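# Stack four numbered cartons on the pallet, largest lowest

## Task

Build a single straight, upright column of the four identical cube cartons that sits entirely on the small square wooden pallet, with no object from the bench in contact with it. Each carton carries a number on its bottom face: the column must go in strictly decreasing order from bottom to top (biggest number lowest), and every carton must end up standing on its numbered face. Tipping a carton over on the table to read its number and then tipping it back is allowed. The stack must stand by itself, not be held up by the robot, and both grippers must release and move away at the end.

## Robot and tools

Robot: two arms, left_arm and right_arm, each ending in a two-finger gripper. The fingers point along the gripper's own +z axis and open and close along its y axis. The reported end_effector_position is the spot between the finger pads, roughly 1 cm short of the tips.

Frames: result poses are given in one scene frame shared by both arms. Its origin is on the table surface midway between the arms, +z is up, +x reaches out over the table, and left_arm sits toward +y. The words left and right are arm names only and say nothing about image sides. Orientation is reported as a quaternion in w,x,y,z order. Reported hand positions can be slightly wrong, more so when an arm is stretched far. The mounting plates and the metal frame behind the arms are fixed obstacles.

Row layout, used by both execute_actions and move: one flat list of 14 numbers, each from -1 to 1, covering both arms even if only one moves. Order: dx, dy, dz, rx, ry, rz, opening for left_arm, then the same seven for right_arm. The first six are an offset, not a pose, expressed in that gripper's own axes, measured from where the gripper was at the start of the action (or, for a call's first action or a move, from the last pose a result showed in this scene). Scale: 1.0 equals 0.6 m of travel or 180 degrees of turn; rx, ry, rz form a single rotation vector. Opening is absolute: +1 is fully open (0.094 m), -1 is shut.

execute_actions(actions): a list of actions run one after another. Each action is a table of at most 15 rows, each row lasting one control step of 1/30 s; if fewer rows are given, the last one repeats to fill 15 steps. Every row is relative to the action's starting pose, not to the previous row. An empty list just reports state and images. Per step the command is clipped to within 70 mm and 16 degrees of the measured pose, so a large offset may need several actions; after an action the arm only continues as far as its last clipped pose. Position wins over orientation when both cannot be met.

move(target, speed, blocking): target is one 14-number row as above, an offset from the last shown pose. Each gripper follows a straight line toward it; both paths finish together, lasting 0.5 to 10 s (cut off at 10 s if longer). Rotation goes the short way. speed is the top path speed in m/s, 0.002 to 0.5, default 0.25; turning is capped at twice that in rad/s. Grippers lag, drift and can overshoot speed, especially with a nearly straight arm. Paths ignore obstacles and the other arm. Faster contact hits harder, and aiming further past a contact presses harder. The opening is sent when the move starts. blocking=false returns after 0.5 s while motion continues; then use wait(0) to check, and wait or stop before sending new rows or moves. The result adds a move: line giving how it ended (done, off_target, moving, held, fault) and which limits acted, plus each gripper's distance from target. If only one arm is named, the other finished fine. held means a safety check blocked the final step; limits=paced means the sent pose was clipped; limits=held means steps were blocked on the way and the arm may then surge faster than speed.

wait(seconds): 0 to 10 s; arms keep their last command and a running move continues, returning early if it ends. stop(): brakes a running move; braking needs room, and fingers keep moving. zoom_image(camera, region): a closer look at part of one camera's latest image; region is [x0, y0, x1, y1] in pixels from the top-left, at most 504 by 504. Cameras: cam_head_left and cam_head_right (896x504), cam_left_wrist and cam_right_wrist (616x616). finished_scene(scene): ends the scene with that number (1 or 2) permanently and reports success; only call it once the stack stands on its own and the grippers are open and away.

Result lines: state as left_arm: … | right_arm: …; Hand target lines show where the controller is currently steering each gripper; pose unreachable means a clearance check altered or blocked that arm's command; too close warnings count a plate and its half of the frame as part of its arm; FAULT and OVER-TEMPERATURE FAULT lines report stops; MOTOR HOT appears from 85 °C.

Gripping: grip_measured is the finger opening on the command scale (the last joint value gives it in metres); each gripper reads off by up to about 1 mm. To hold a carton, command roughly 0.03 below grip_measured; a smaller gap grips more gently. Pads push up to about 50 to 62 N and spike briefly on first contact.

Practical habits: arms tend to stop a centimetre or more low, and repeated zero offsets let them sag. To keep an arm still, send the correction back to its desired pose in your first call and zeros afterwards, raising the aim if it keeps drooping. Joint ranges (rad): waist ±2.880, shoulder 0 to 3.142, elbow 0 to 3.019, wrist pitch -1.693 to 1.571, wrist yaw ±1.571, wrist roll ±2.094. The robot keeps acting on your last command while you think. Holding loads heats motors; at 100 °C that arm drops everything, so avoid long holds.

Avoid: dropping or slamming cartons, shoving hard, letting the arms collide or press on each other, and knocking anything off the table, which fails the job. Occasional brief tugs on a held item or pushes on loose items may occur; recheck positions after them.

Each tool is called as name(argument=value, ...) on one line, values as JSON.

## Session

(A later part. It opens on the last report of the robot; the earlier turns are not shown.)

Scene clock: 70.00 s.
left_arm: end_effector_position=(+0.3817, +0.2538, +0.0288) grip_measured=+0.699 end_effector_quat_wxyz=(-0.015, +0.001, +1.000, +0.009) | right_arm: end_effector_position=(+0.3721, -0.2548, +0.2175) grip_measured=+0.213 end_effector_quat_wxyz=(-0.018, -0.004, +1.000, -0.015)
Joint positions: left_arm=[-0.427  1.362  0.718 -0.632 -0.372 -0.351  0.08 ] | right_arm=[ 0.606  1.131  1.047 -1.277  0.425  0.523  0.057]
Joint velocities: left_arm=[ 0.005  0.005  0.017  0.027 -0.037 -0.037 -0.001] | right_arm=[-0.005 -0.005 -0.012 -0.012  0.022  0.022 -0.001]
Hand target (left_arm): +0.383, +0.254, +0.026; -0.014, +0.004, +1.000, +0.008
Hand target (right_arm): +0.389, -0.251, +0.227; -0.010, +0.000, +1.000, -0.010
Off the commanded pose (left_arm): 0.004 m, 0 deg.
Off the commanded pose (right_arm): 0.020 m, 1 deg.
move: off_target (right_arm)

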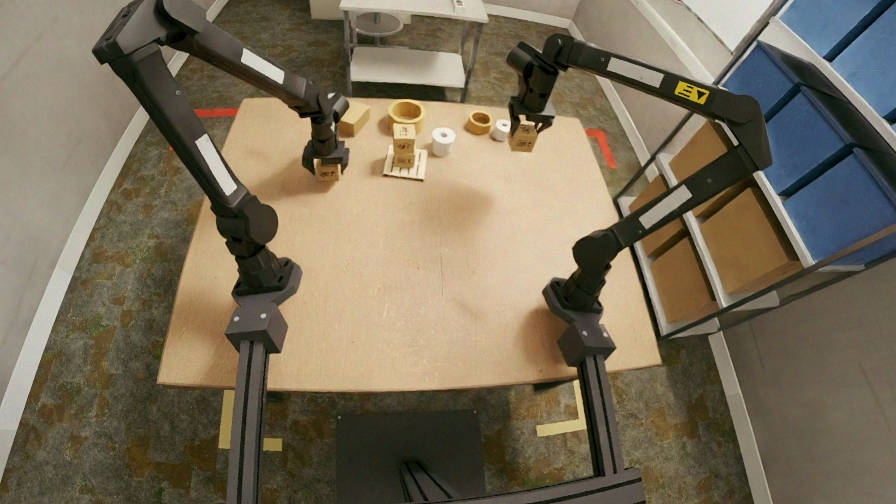

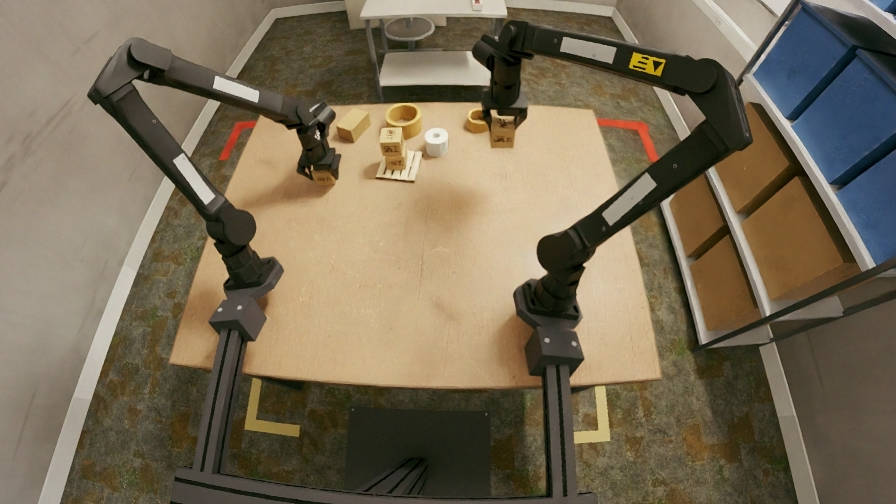

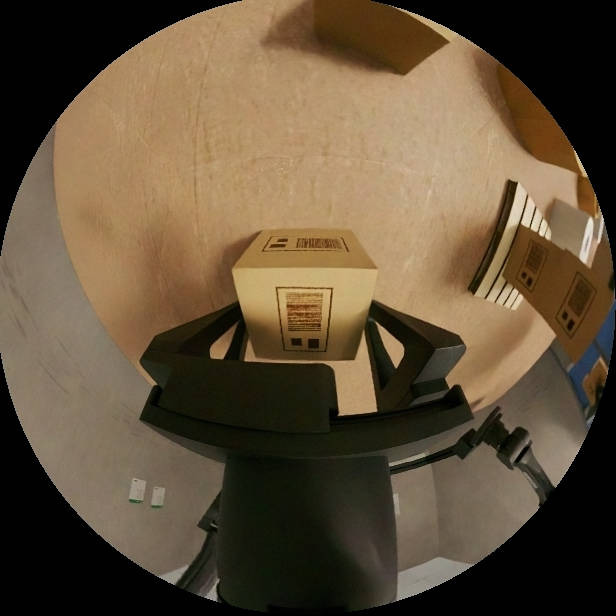

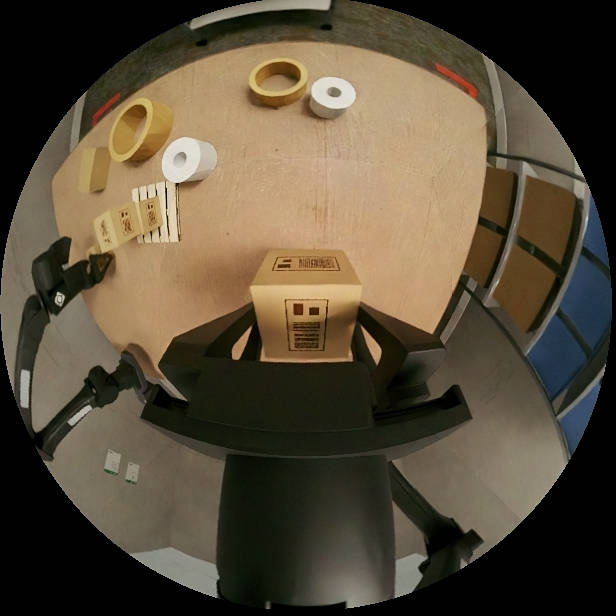

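move(target=[-0.03,-0.05,-0.27,0.005,-0.015,0,0.8,0,0,0,0,0,0,0.18])

move(target=[-0.09,-0.325,-0.03,0.005,-0.008,0.01,0.8,0,0,0,0,0,0,0.18])

Scene clock: 71.47 s.
left_arm: end_effector_position=(+0.3926, +0.2231, +0.1780) grip_measured=+0.798 end_effector_quat_wxyz=(-0.002, +0.014, +1.000, +0.008) | right_arm: end_effector_position=(+0.3721, -0.2548, +0.2175) grip_measured=+0.213 end_effector_quat_wxyz=(-0.018, -0.004, +1.000, -0.015)
Joint positions: left_arm=[-0.673  1.158  0.922 -1.118 -0.445 -0.576  0.084] | right_arm=[ 0.606  1.131  1.047 -1.277  0.425  0.523  0.057]
Joint velocities: left_arm=[-0.005  0.005  0.012 -0.012  0.11  -0.051  0.001] | right_arm=[-0.005 -0.015  0.007 -0.012 -0.037 -0.066 -0.001]
Hand target (left_arm): +0.404, +0.222, +0.190; +0.010, +0.002, +1.000, +0.002
Hand target (right_arm): +0.372, -0.255, +0.218; -0.018, -0.004, +1.000, -0.015
Off the commanded pose (left_arm): 0.017 m, 2 deg.
Off the commanded pose (right_arm): 0.000 m, 0 deg.
move: off_target (left_arm)

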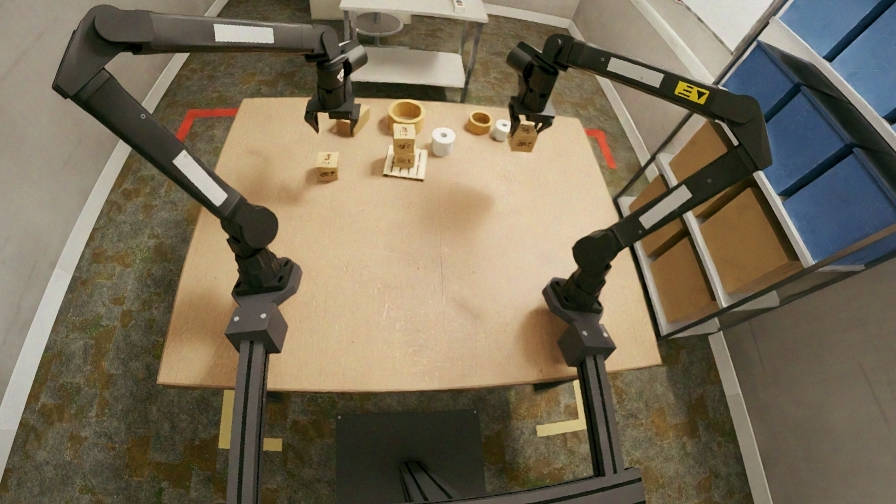

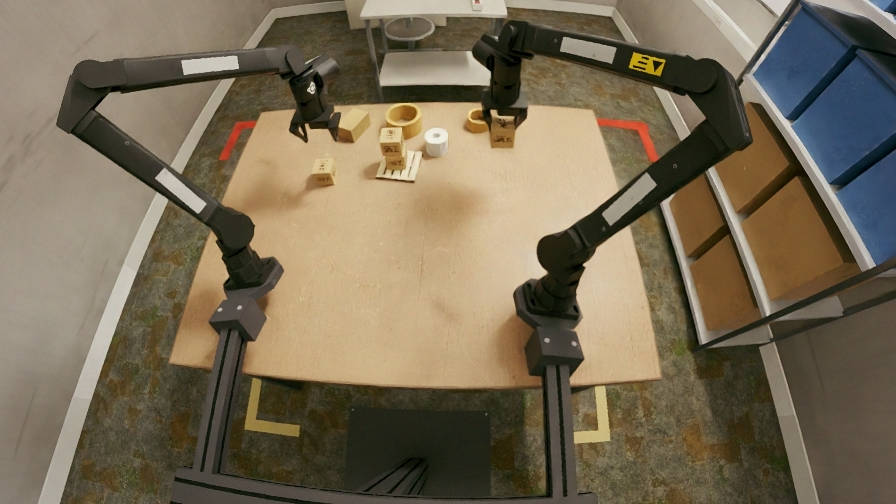

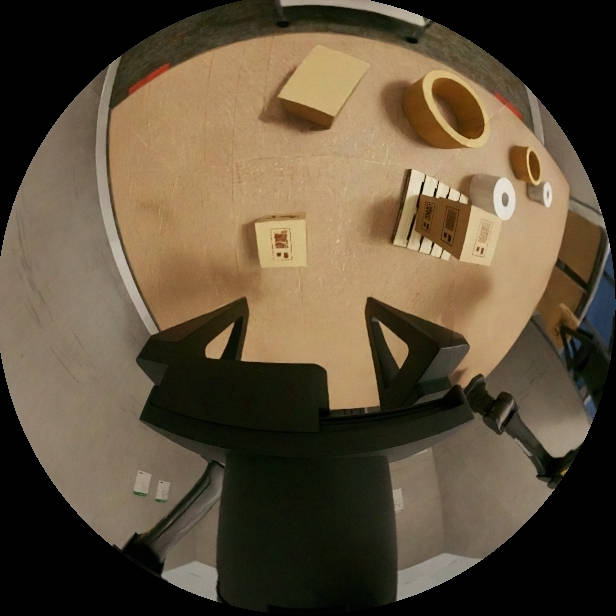

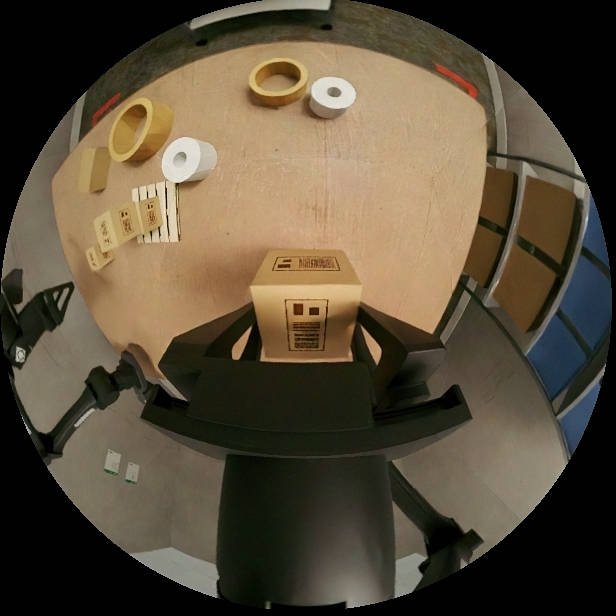

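Scene clock: 72.73 s.
left_arm: end_effector_position=(+0.4312, +0.0334, +0.1845) grip_measured=+0.798 end_effector_quat_wxyz=(+0.004, +0.041, +0.999, +0.007) | right_arm: end_effector_position=(+0.3721, -0.2548, +0.2175) grip_measured=+0.213 end_effector_quat_wxyz=(-0.018, -0.004, +1.000, -0.015)
Joint positions: left_arm=[-0.938  1.618  1.333 -1.19  -0.493 -0.81   0.084] | right_arm=[ 0.606  1.131  1.047 -1.277  0.425  0.523  0.057]
Joint velocities: left_arm=[-0.015 -0.015  0.002 -0.012  0.007 -0.081 -0.   ] | right_arm=[ 0.005 -0.005  0.002 -0.007  0.007  0.022 -0.001]
Hand target (left_arm): +0.441, +0.027, +0.194; +0.012, +0.030, +0.999, +0.001
Hand target (right_arm): +0.372, -0.255, +0.218; -0.018, -0.004, +1.000, -0.015
Off the commanded pose (left_arm): 0.015 m, 2 deg.
Off the commanded pose (right_arm): 0.000 m, 0 deg.
move: off_target (left_arm)

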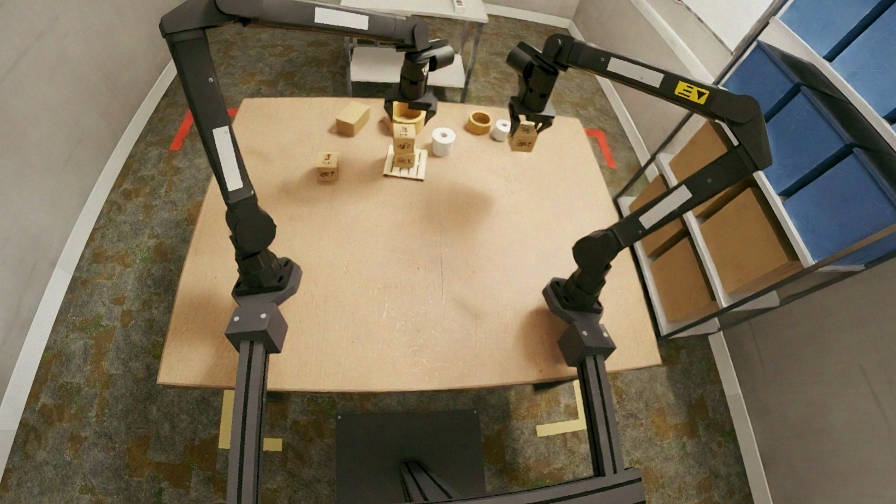

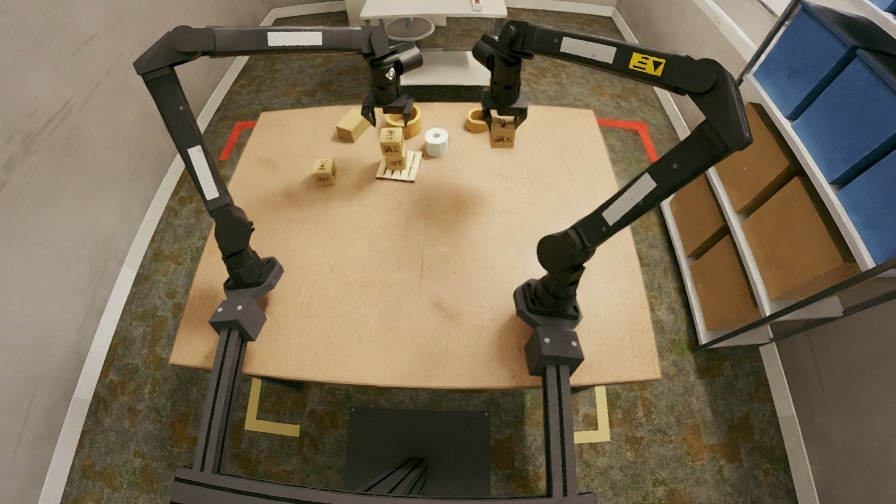

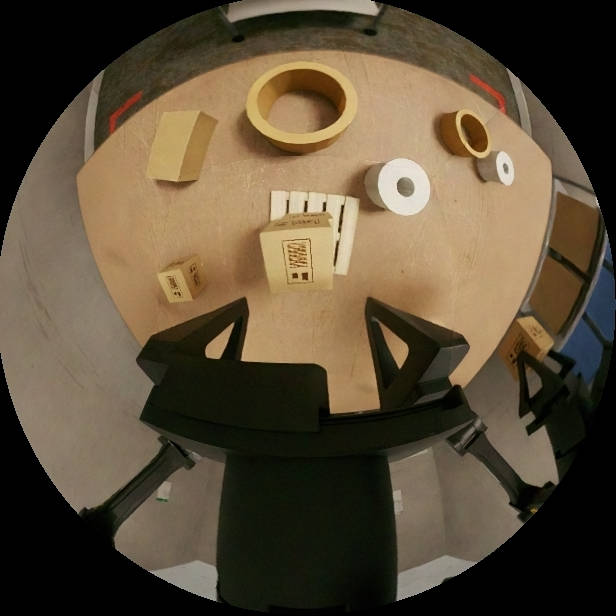

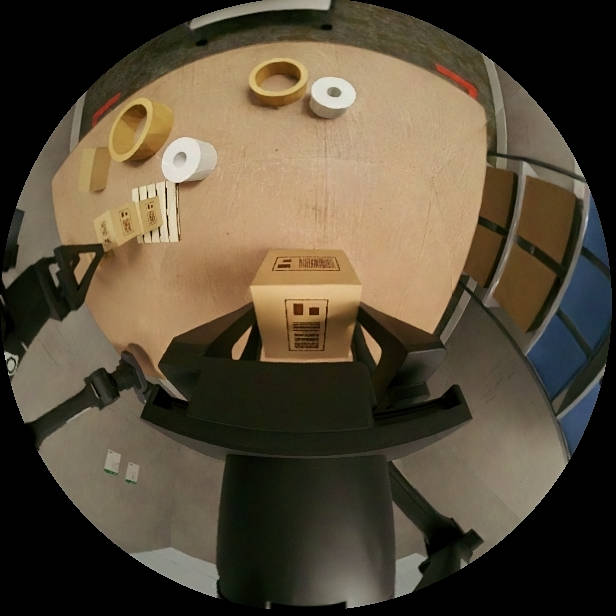

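Descend at y≈.034 fully open; closing recentres it.

move(target=[-0.012,0,0.125,0.004,0,0,1,0,0,0,0,0,0,0.18], speed=0.08)

execute_actions(actions=[[[0,0,0,0,0,0,0.6,0,0,0,0,0,0,0.18],[0,0,0,0,0,0,0.5,0,0,0,0,0,0,0.18],[0,0,0,0,0,0,0.4,0,0,0,0,0,0,0.18],[0,0,0,0,0,0,0.35,0,0,0,0,0,0,0.18],[0,0,0,0,0,0,0.3,0,0,0,0,0,0,0.18],[0,0,0,0,0,0,0.25,0,0,0,0,0,0,0.18],[0,0,0,0,0,0,0.2,0,0,0,0,0,0,0.18]],[[0,0,0,0,0,0,0.8,0,0,0,0,0,0,0.18]]])

move(target=[-0.02,0,-0.16,0,-0.005,0,0.8,0,0,0,0,0,0,0.18])

zoom_image(camera="cam_head_left", region=[360,100,460,190])

zoom_image(camera="cam_right_wrist", region=[70,160,210,300])

Scene clock: 74.77 s.
left_arm: end_effector_position=(+0.4382, +0.0351, +0.1169) grip_measured=+1.000 end_effector_quat_wxyz=(+0.006, +0.036, +0.999, -0.000) | right_arm: end_effector_position=(+0.3721, -0.2548, +0.2175) grip_measured=+0.213 end_effector_quat_wxyz=(-0.018, -0.004, +1.000, -0.015)
Joint positions: left_arm=[-0.861  1.679  1.253 -0.993 -0.476 -0.726  0.094] | right_arm=[ 0.606  1.131  1.047 -1.277  0.425  0.523  0.057]
Joint velocities: left_arm=[-0.015 -0.015 -0.002 -0.002  0.022 -0.095  0.   ] | right_arm=[-0.015 -0.015  0.002 -0.002 -0.081 -0.051  0.   ]
Hand target (left_arm): +0.439, +0.033, +0.109; +0.003, +0.041, +0.999, +0.001
Hand target (right_arm): +0.372, -0.255, +0.218; -0.018, -0.004, +1.000, -0.015
Off the commanded pose (left_arm): 0.008 m, 1 deg.
Off the commanded pose (right_arm): 0.000 m, 0 deg.
move: done

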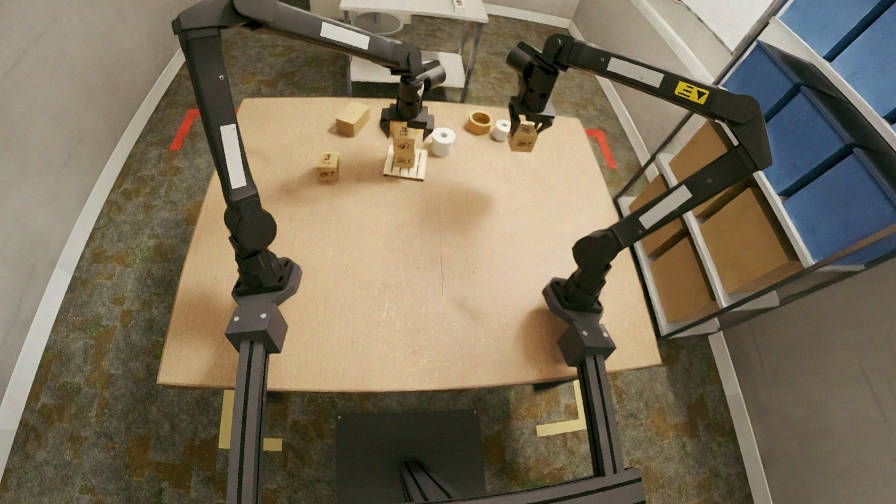

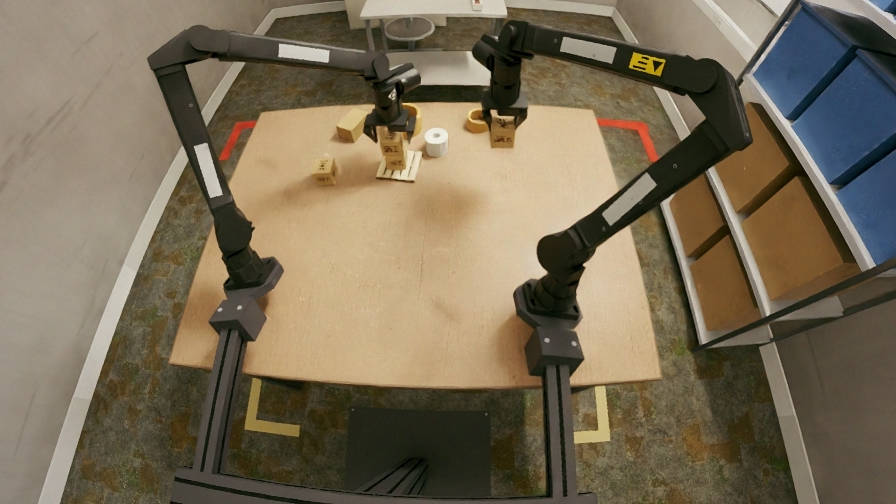

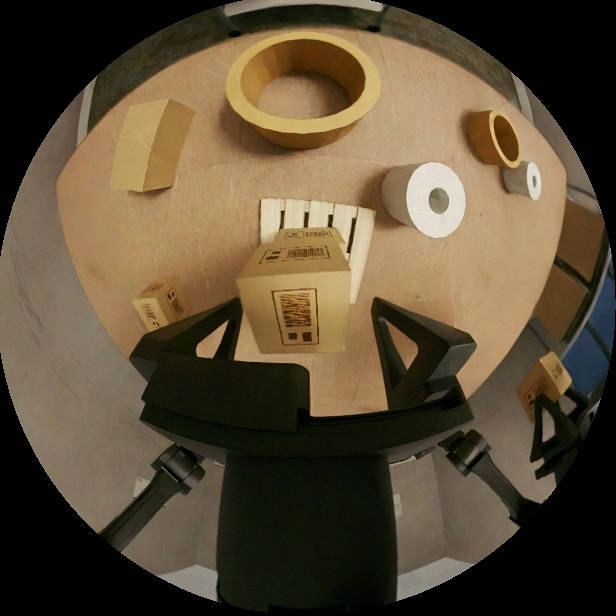

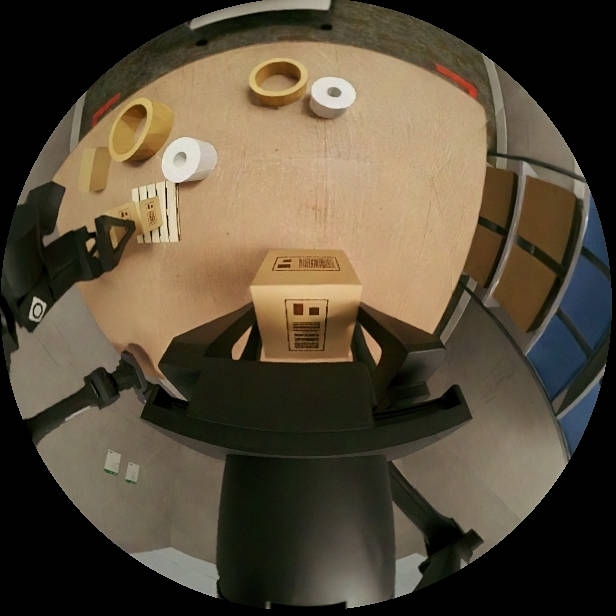

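Scene clock: 75.77 s.
left_arm: end_effector_position=(+0.4383, +0.0352, +0.1169) grip_measured=+0.798 end_effector_quat_wxyz=(+0.006, +0.036, +0.999, +0.000) | right_arm: end_effector_position=(+0.3721, -0.2548, +0.2175) grip_measured=+0.213 end_effector_quat_wxyz=(-0.018, -0.004, +1.000, -0.015)
Joint positions: left_arm=[-0.861  1.679  1.253 -0.993 -0.477 -0.726  0.084] | right_arm=[ 0.606  1.131  1.047 -1.277  0.425  0.523  0.057]
Joint velocities: left_arm=[ 0.005 -0.005 -0.012 -0.002 -0.051  0.037 -0.001] | right_arm=[-0.005  0.005  0.002 -0.007  0.007  0.007 -0.001]
Hand target (left_arm): +0.438, +0.035, +0.117; +0.006, +0.036, +0.999, +0.000
Hand target (right_arm): +0.372, -0.255, +0.218; -0.018, -0.004, +1.000, -0.015
Off the commanded pose (left_arm): 0.000 m, 0 deg.
Off the commanded pose (right_arm): 0.000 m, 0 deg.

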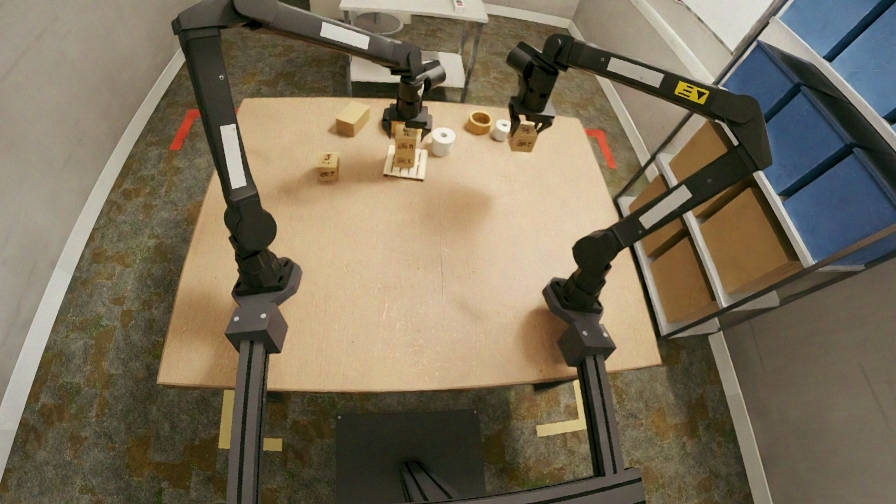

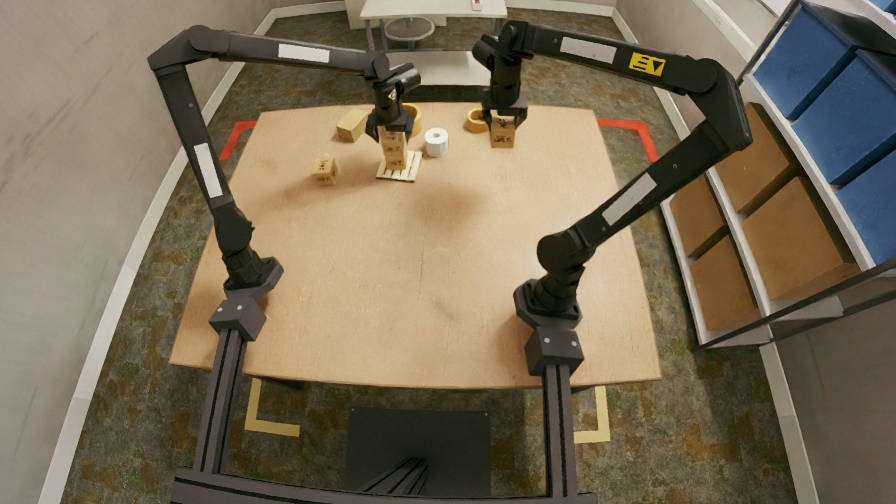

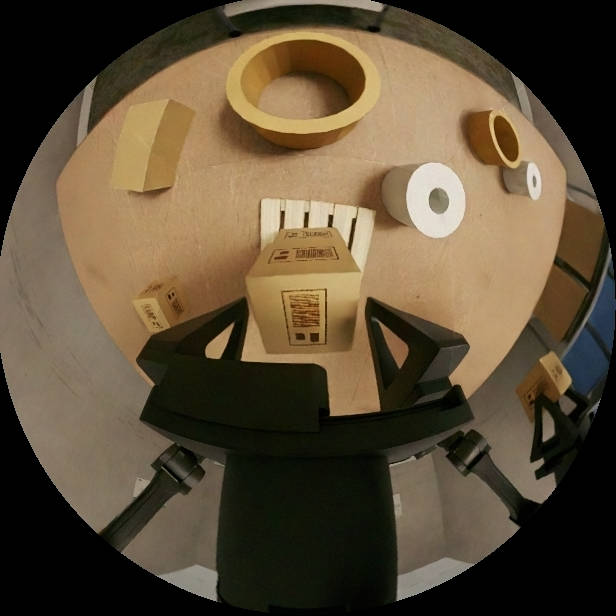

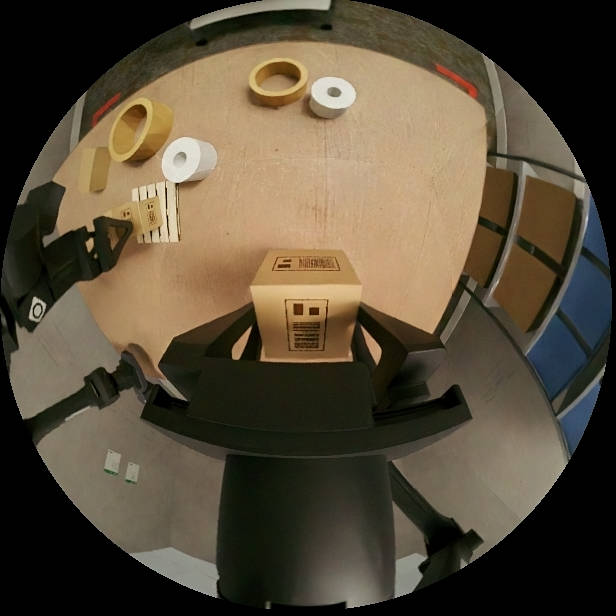

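Scene clock: 76.63 s.
left_arm: end_effector_position=(+0.4415, +0.0380, +0.2053) grip_measured=+0.798 end_effector_quat_wxyz=(+0.009, +0.046, +0.999, +0.004) | right_arm: end_effector_position=(+0.3721, -0.2548, +0.2175) grip_measured=+0.213 end_effector_quat_wxyz=(-0.018, -0.004, +1.000, -0.015)
Joint positions: left_arm=[-0.939  1.597  1.37  -1.236 -0.497 -0.795  0.084] | right_arm=[ 0.606  1.131  1.047 -1.277  0.425  0.523  0.057]
Joint velocities: left_arm=[-0.015  0.005  0.007 -0.017  0.007 -0.066 -0.001] | right_arm=[ 0.015  0.005  0.022 -0.012  0.022  0.051 -0.001]
Hand target (left_arm): +0.449, +0.035, +0.213; +0.015, +0.036, +0.999, +0.000
Hand target (right_arm): +0.372, -0.255, +0.218; -0.018, -0.004, +1.000, -0.015
Off the commanded pose (left_arm): 0.011 m, 1 deg.
Off the commanded pose (right_arm): 0.000 m, 0 deg.
move: off_target (left_arm)

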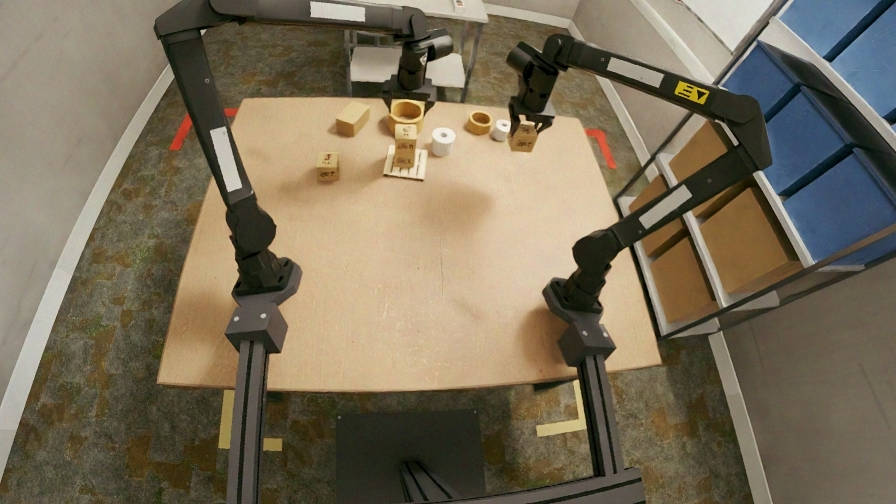

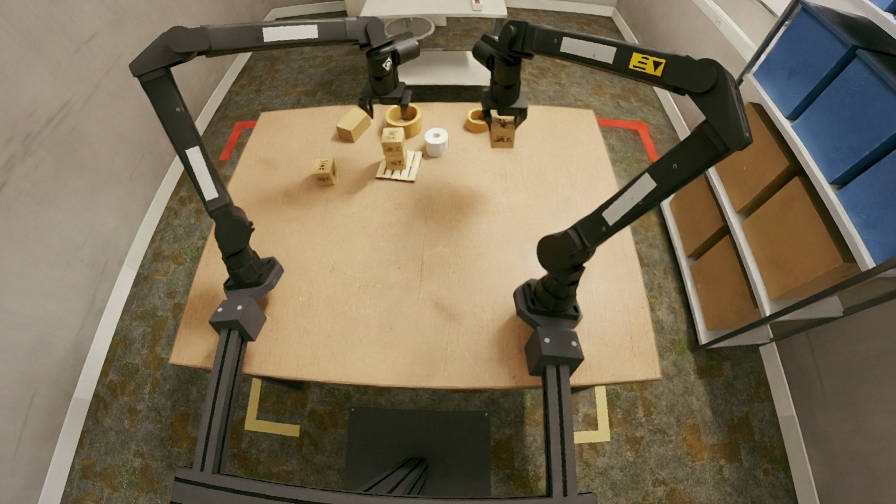

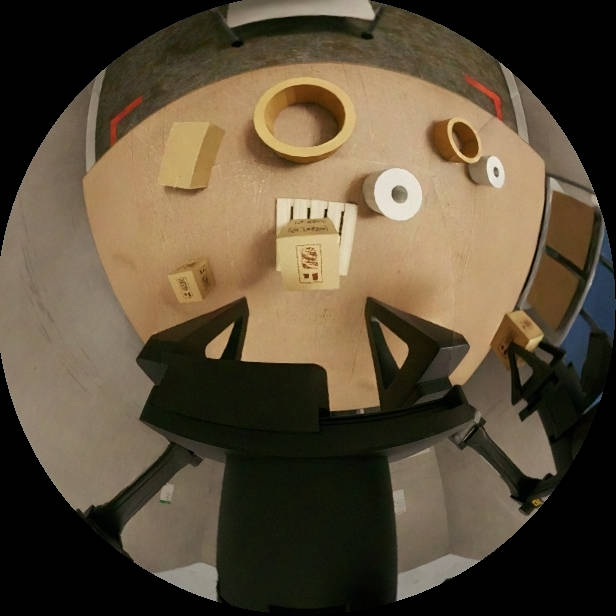

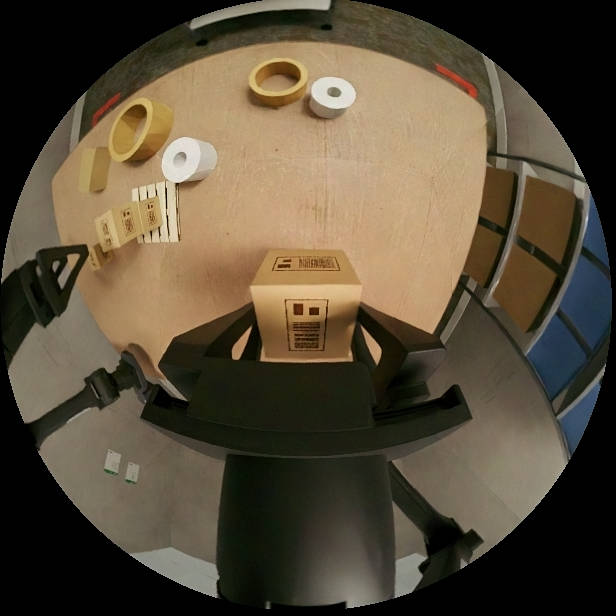

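Region (360, 100, 460, 190) of cam_head_left's 896x504 image, scaled by 5.040, with more detail than that image has; it fills the top 454 rows of this view, and the rest is white.

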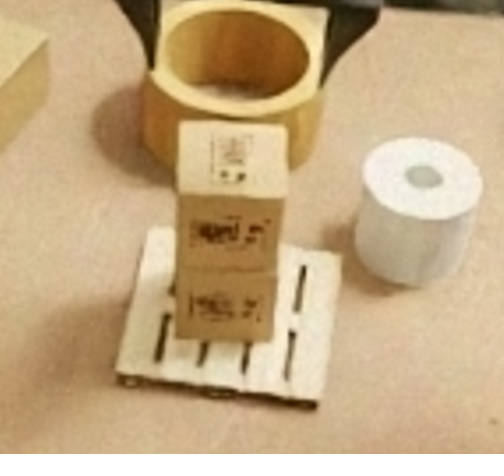

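Region (70, 160, 210, 300) of cam_right_wrist's 616x616 image, scaled by 3.600, with more detail than that image has.

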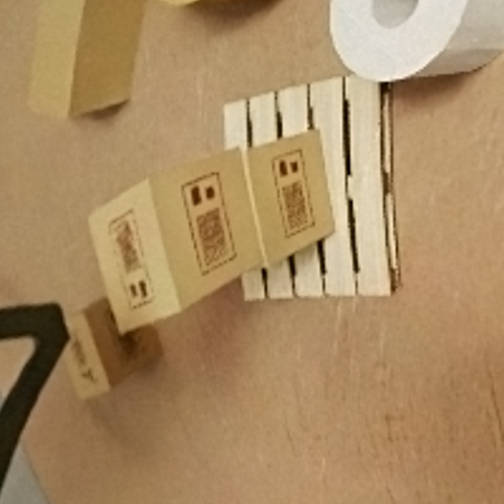

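move(target=[0.118,0.3,0.03,0,0.006,-0.03,0.8,0,0,0,0,0,0,0.18])

move(target=[0,0.05,0.15,0,0,0,0.8,0,0,0,0,0,0,0.18])

Scene clock: 78.10 s.
left_arm: end_effector_position=(+0.3838, +0.2253, +0.1837) grip_measured=+0.798 end_effector_quat_wxyz=(-0.008, -0.004, +1.000, +0.010) | right_arm: end_effector_position=(+0.3721, -0.2548, +0.2175) grip_measured=+0.213 end_effector_quat_wxyz=(-0.018, -0.004, +1.000, -0.015)
Joint positions: left_arm=[-0.688  1.14   0.916 -1.15  -0.444 -0.634  0.084] | right_arm=[ 0.606  1.131  1.047 -1.277  0.425  0.523  0.057]
Joint velocities: left_arm=[ 0.005 -0.015 -0.002 -0.012 -0.037  0.081 -0.001] | right_arm=[-0.024 -0.015 -0.007 -0.007  0.066 -0.022 -0.   ]
Hand target (left_arm): +0.388, +0.224, +0.187; -0.001, -0.001, +1.000, +0.003
Hand target (right_arm): +0.372, -0.255, +0.218; -0.018, -0.004, +1.000, -0.015
Off the commanded pose (left_arm): 0.006 m, 1 deg.
Off the commanded pose (right_arm): 0.000 m, 0 deg.
move: done

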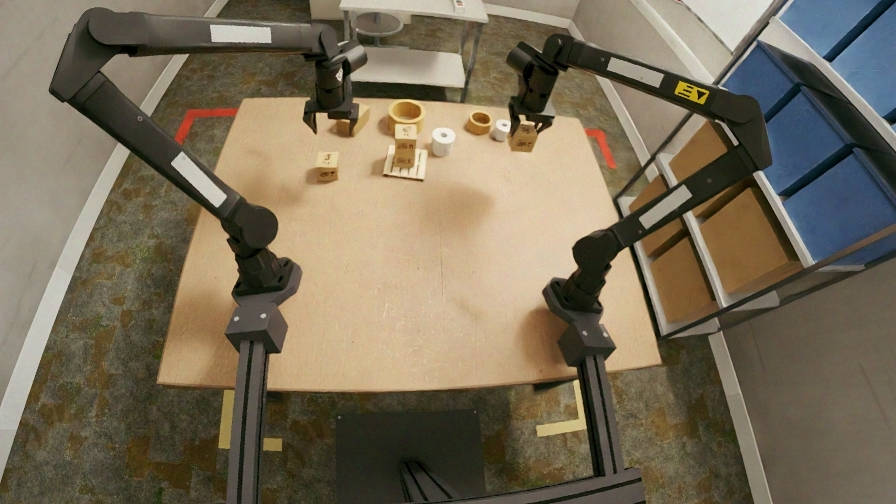

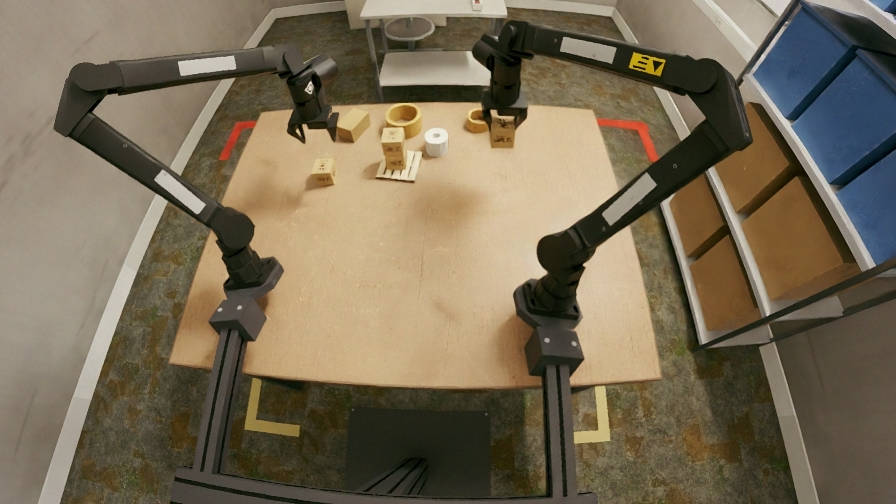

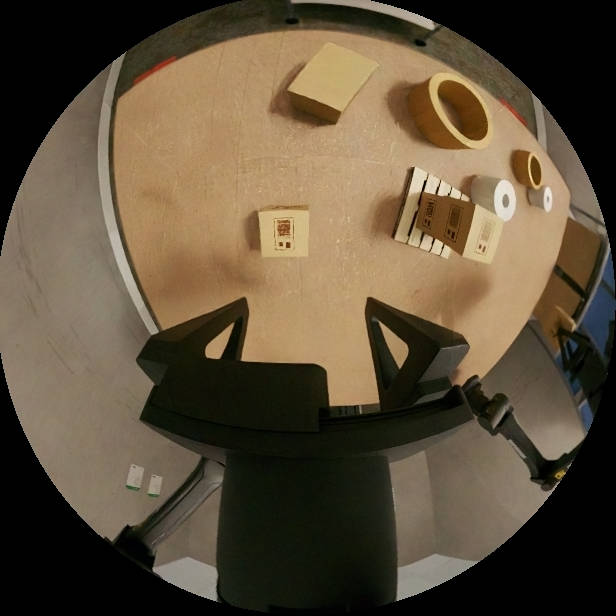

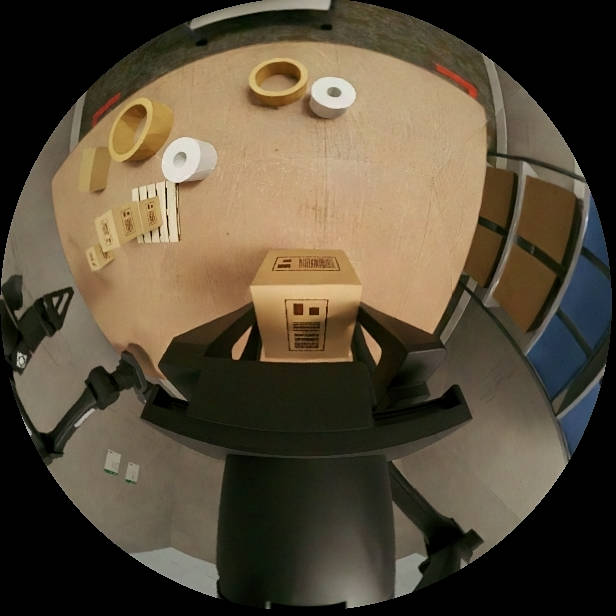

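Scene clock: 79.03 s.
left_arm: end_effector_position=(+0.3782, +0.2589, +0.0945) grip_measured=+0.798 end_effector_quat_wxyz=(-0.012, -0.010, +1.000, +0.013) | right_arm: end_effector_position=(+0.3721, -0.2548, +0.2175) grip_measured=+0.213 end_effector_quat_wxyz=(-0.018, -0.004, +1.000, -0.015)
Joint positions: left_arm=[-0.496  1.2    0.754 -0.854 -0.4   -0.444  0.084] | right_arm=[ 0.606  1.131  1.047 -1.277  0.425  0.523  0.057]
Joint velocities: left_arm=[ 0.005  0.015  0.007 -0.007  0.037 -0.022 -0.   ] | right_arm=[-0.005  0.005  0.012 -0.017 -0.022 -0.051  0.001]
Hand target (left_arm): +0.382, +0.257, +0.094; -0.009, -0.004, +1.000, +0.010
Hand target (right_arm): +0.372, -0.255, +0.218; -0.018, -0.004, +1.000, -0.015
Off the commanded pose (left_arm): 0.004 m, 1 deg.
Off the commanded pose (right_arm): 0.000 m, 0 deg.
move: done

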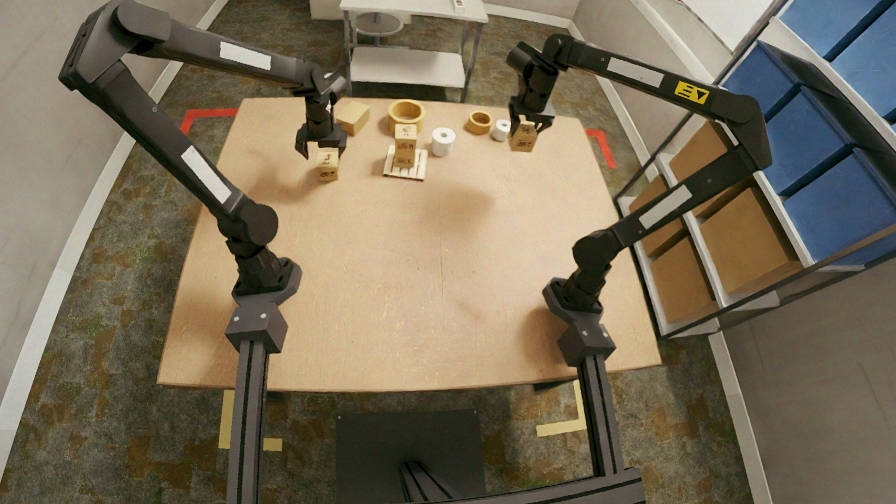

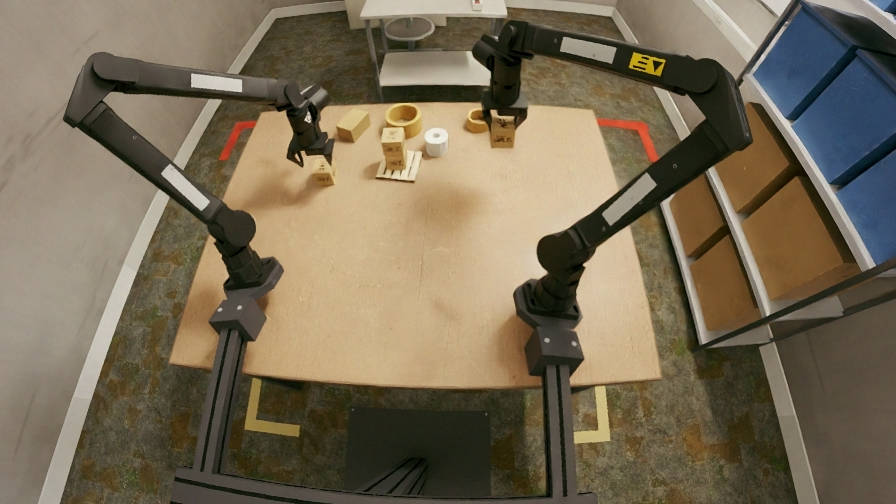

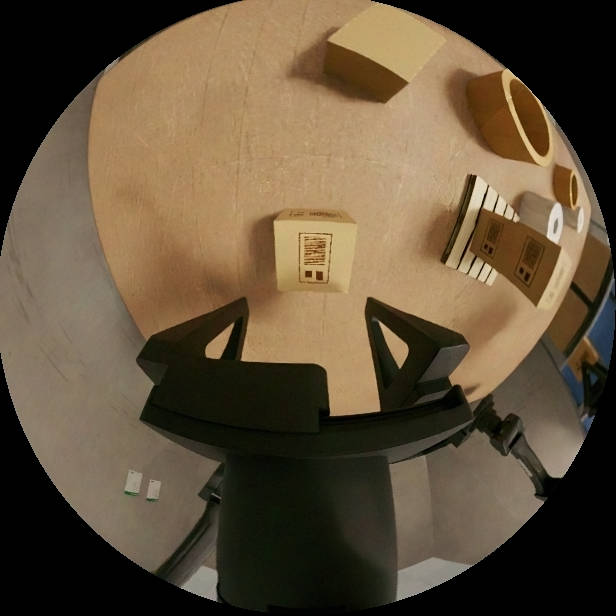

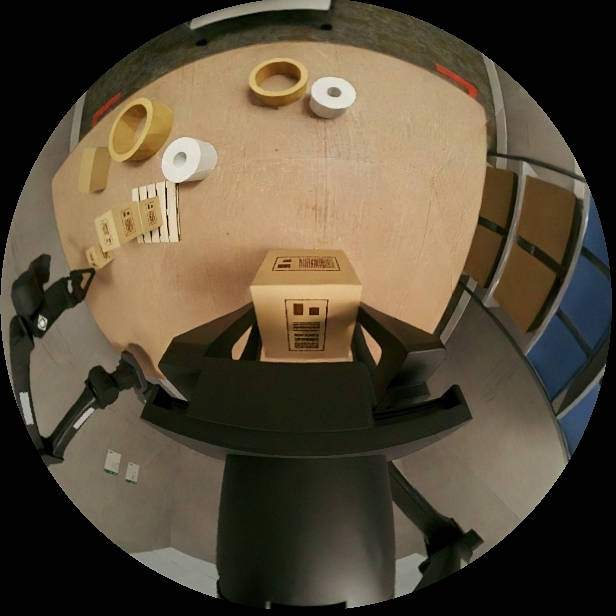

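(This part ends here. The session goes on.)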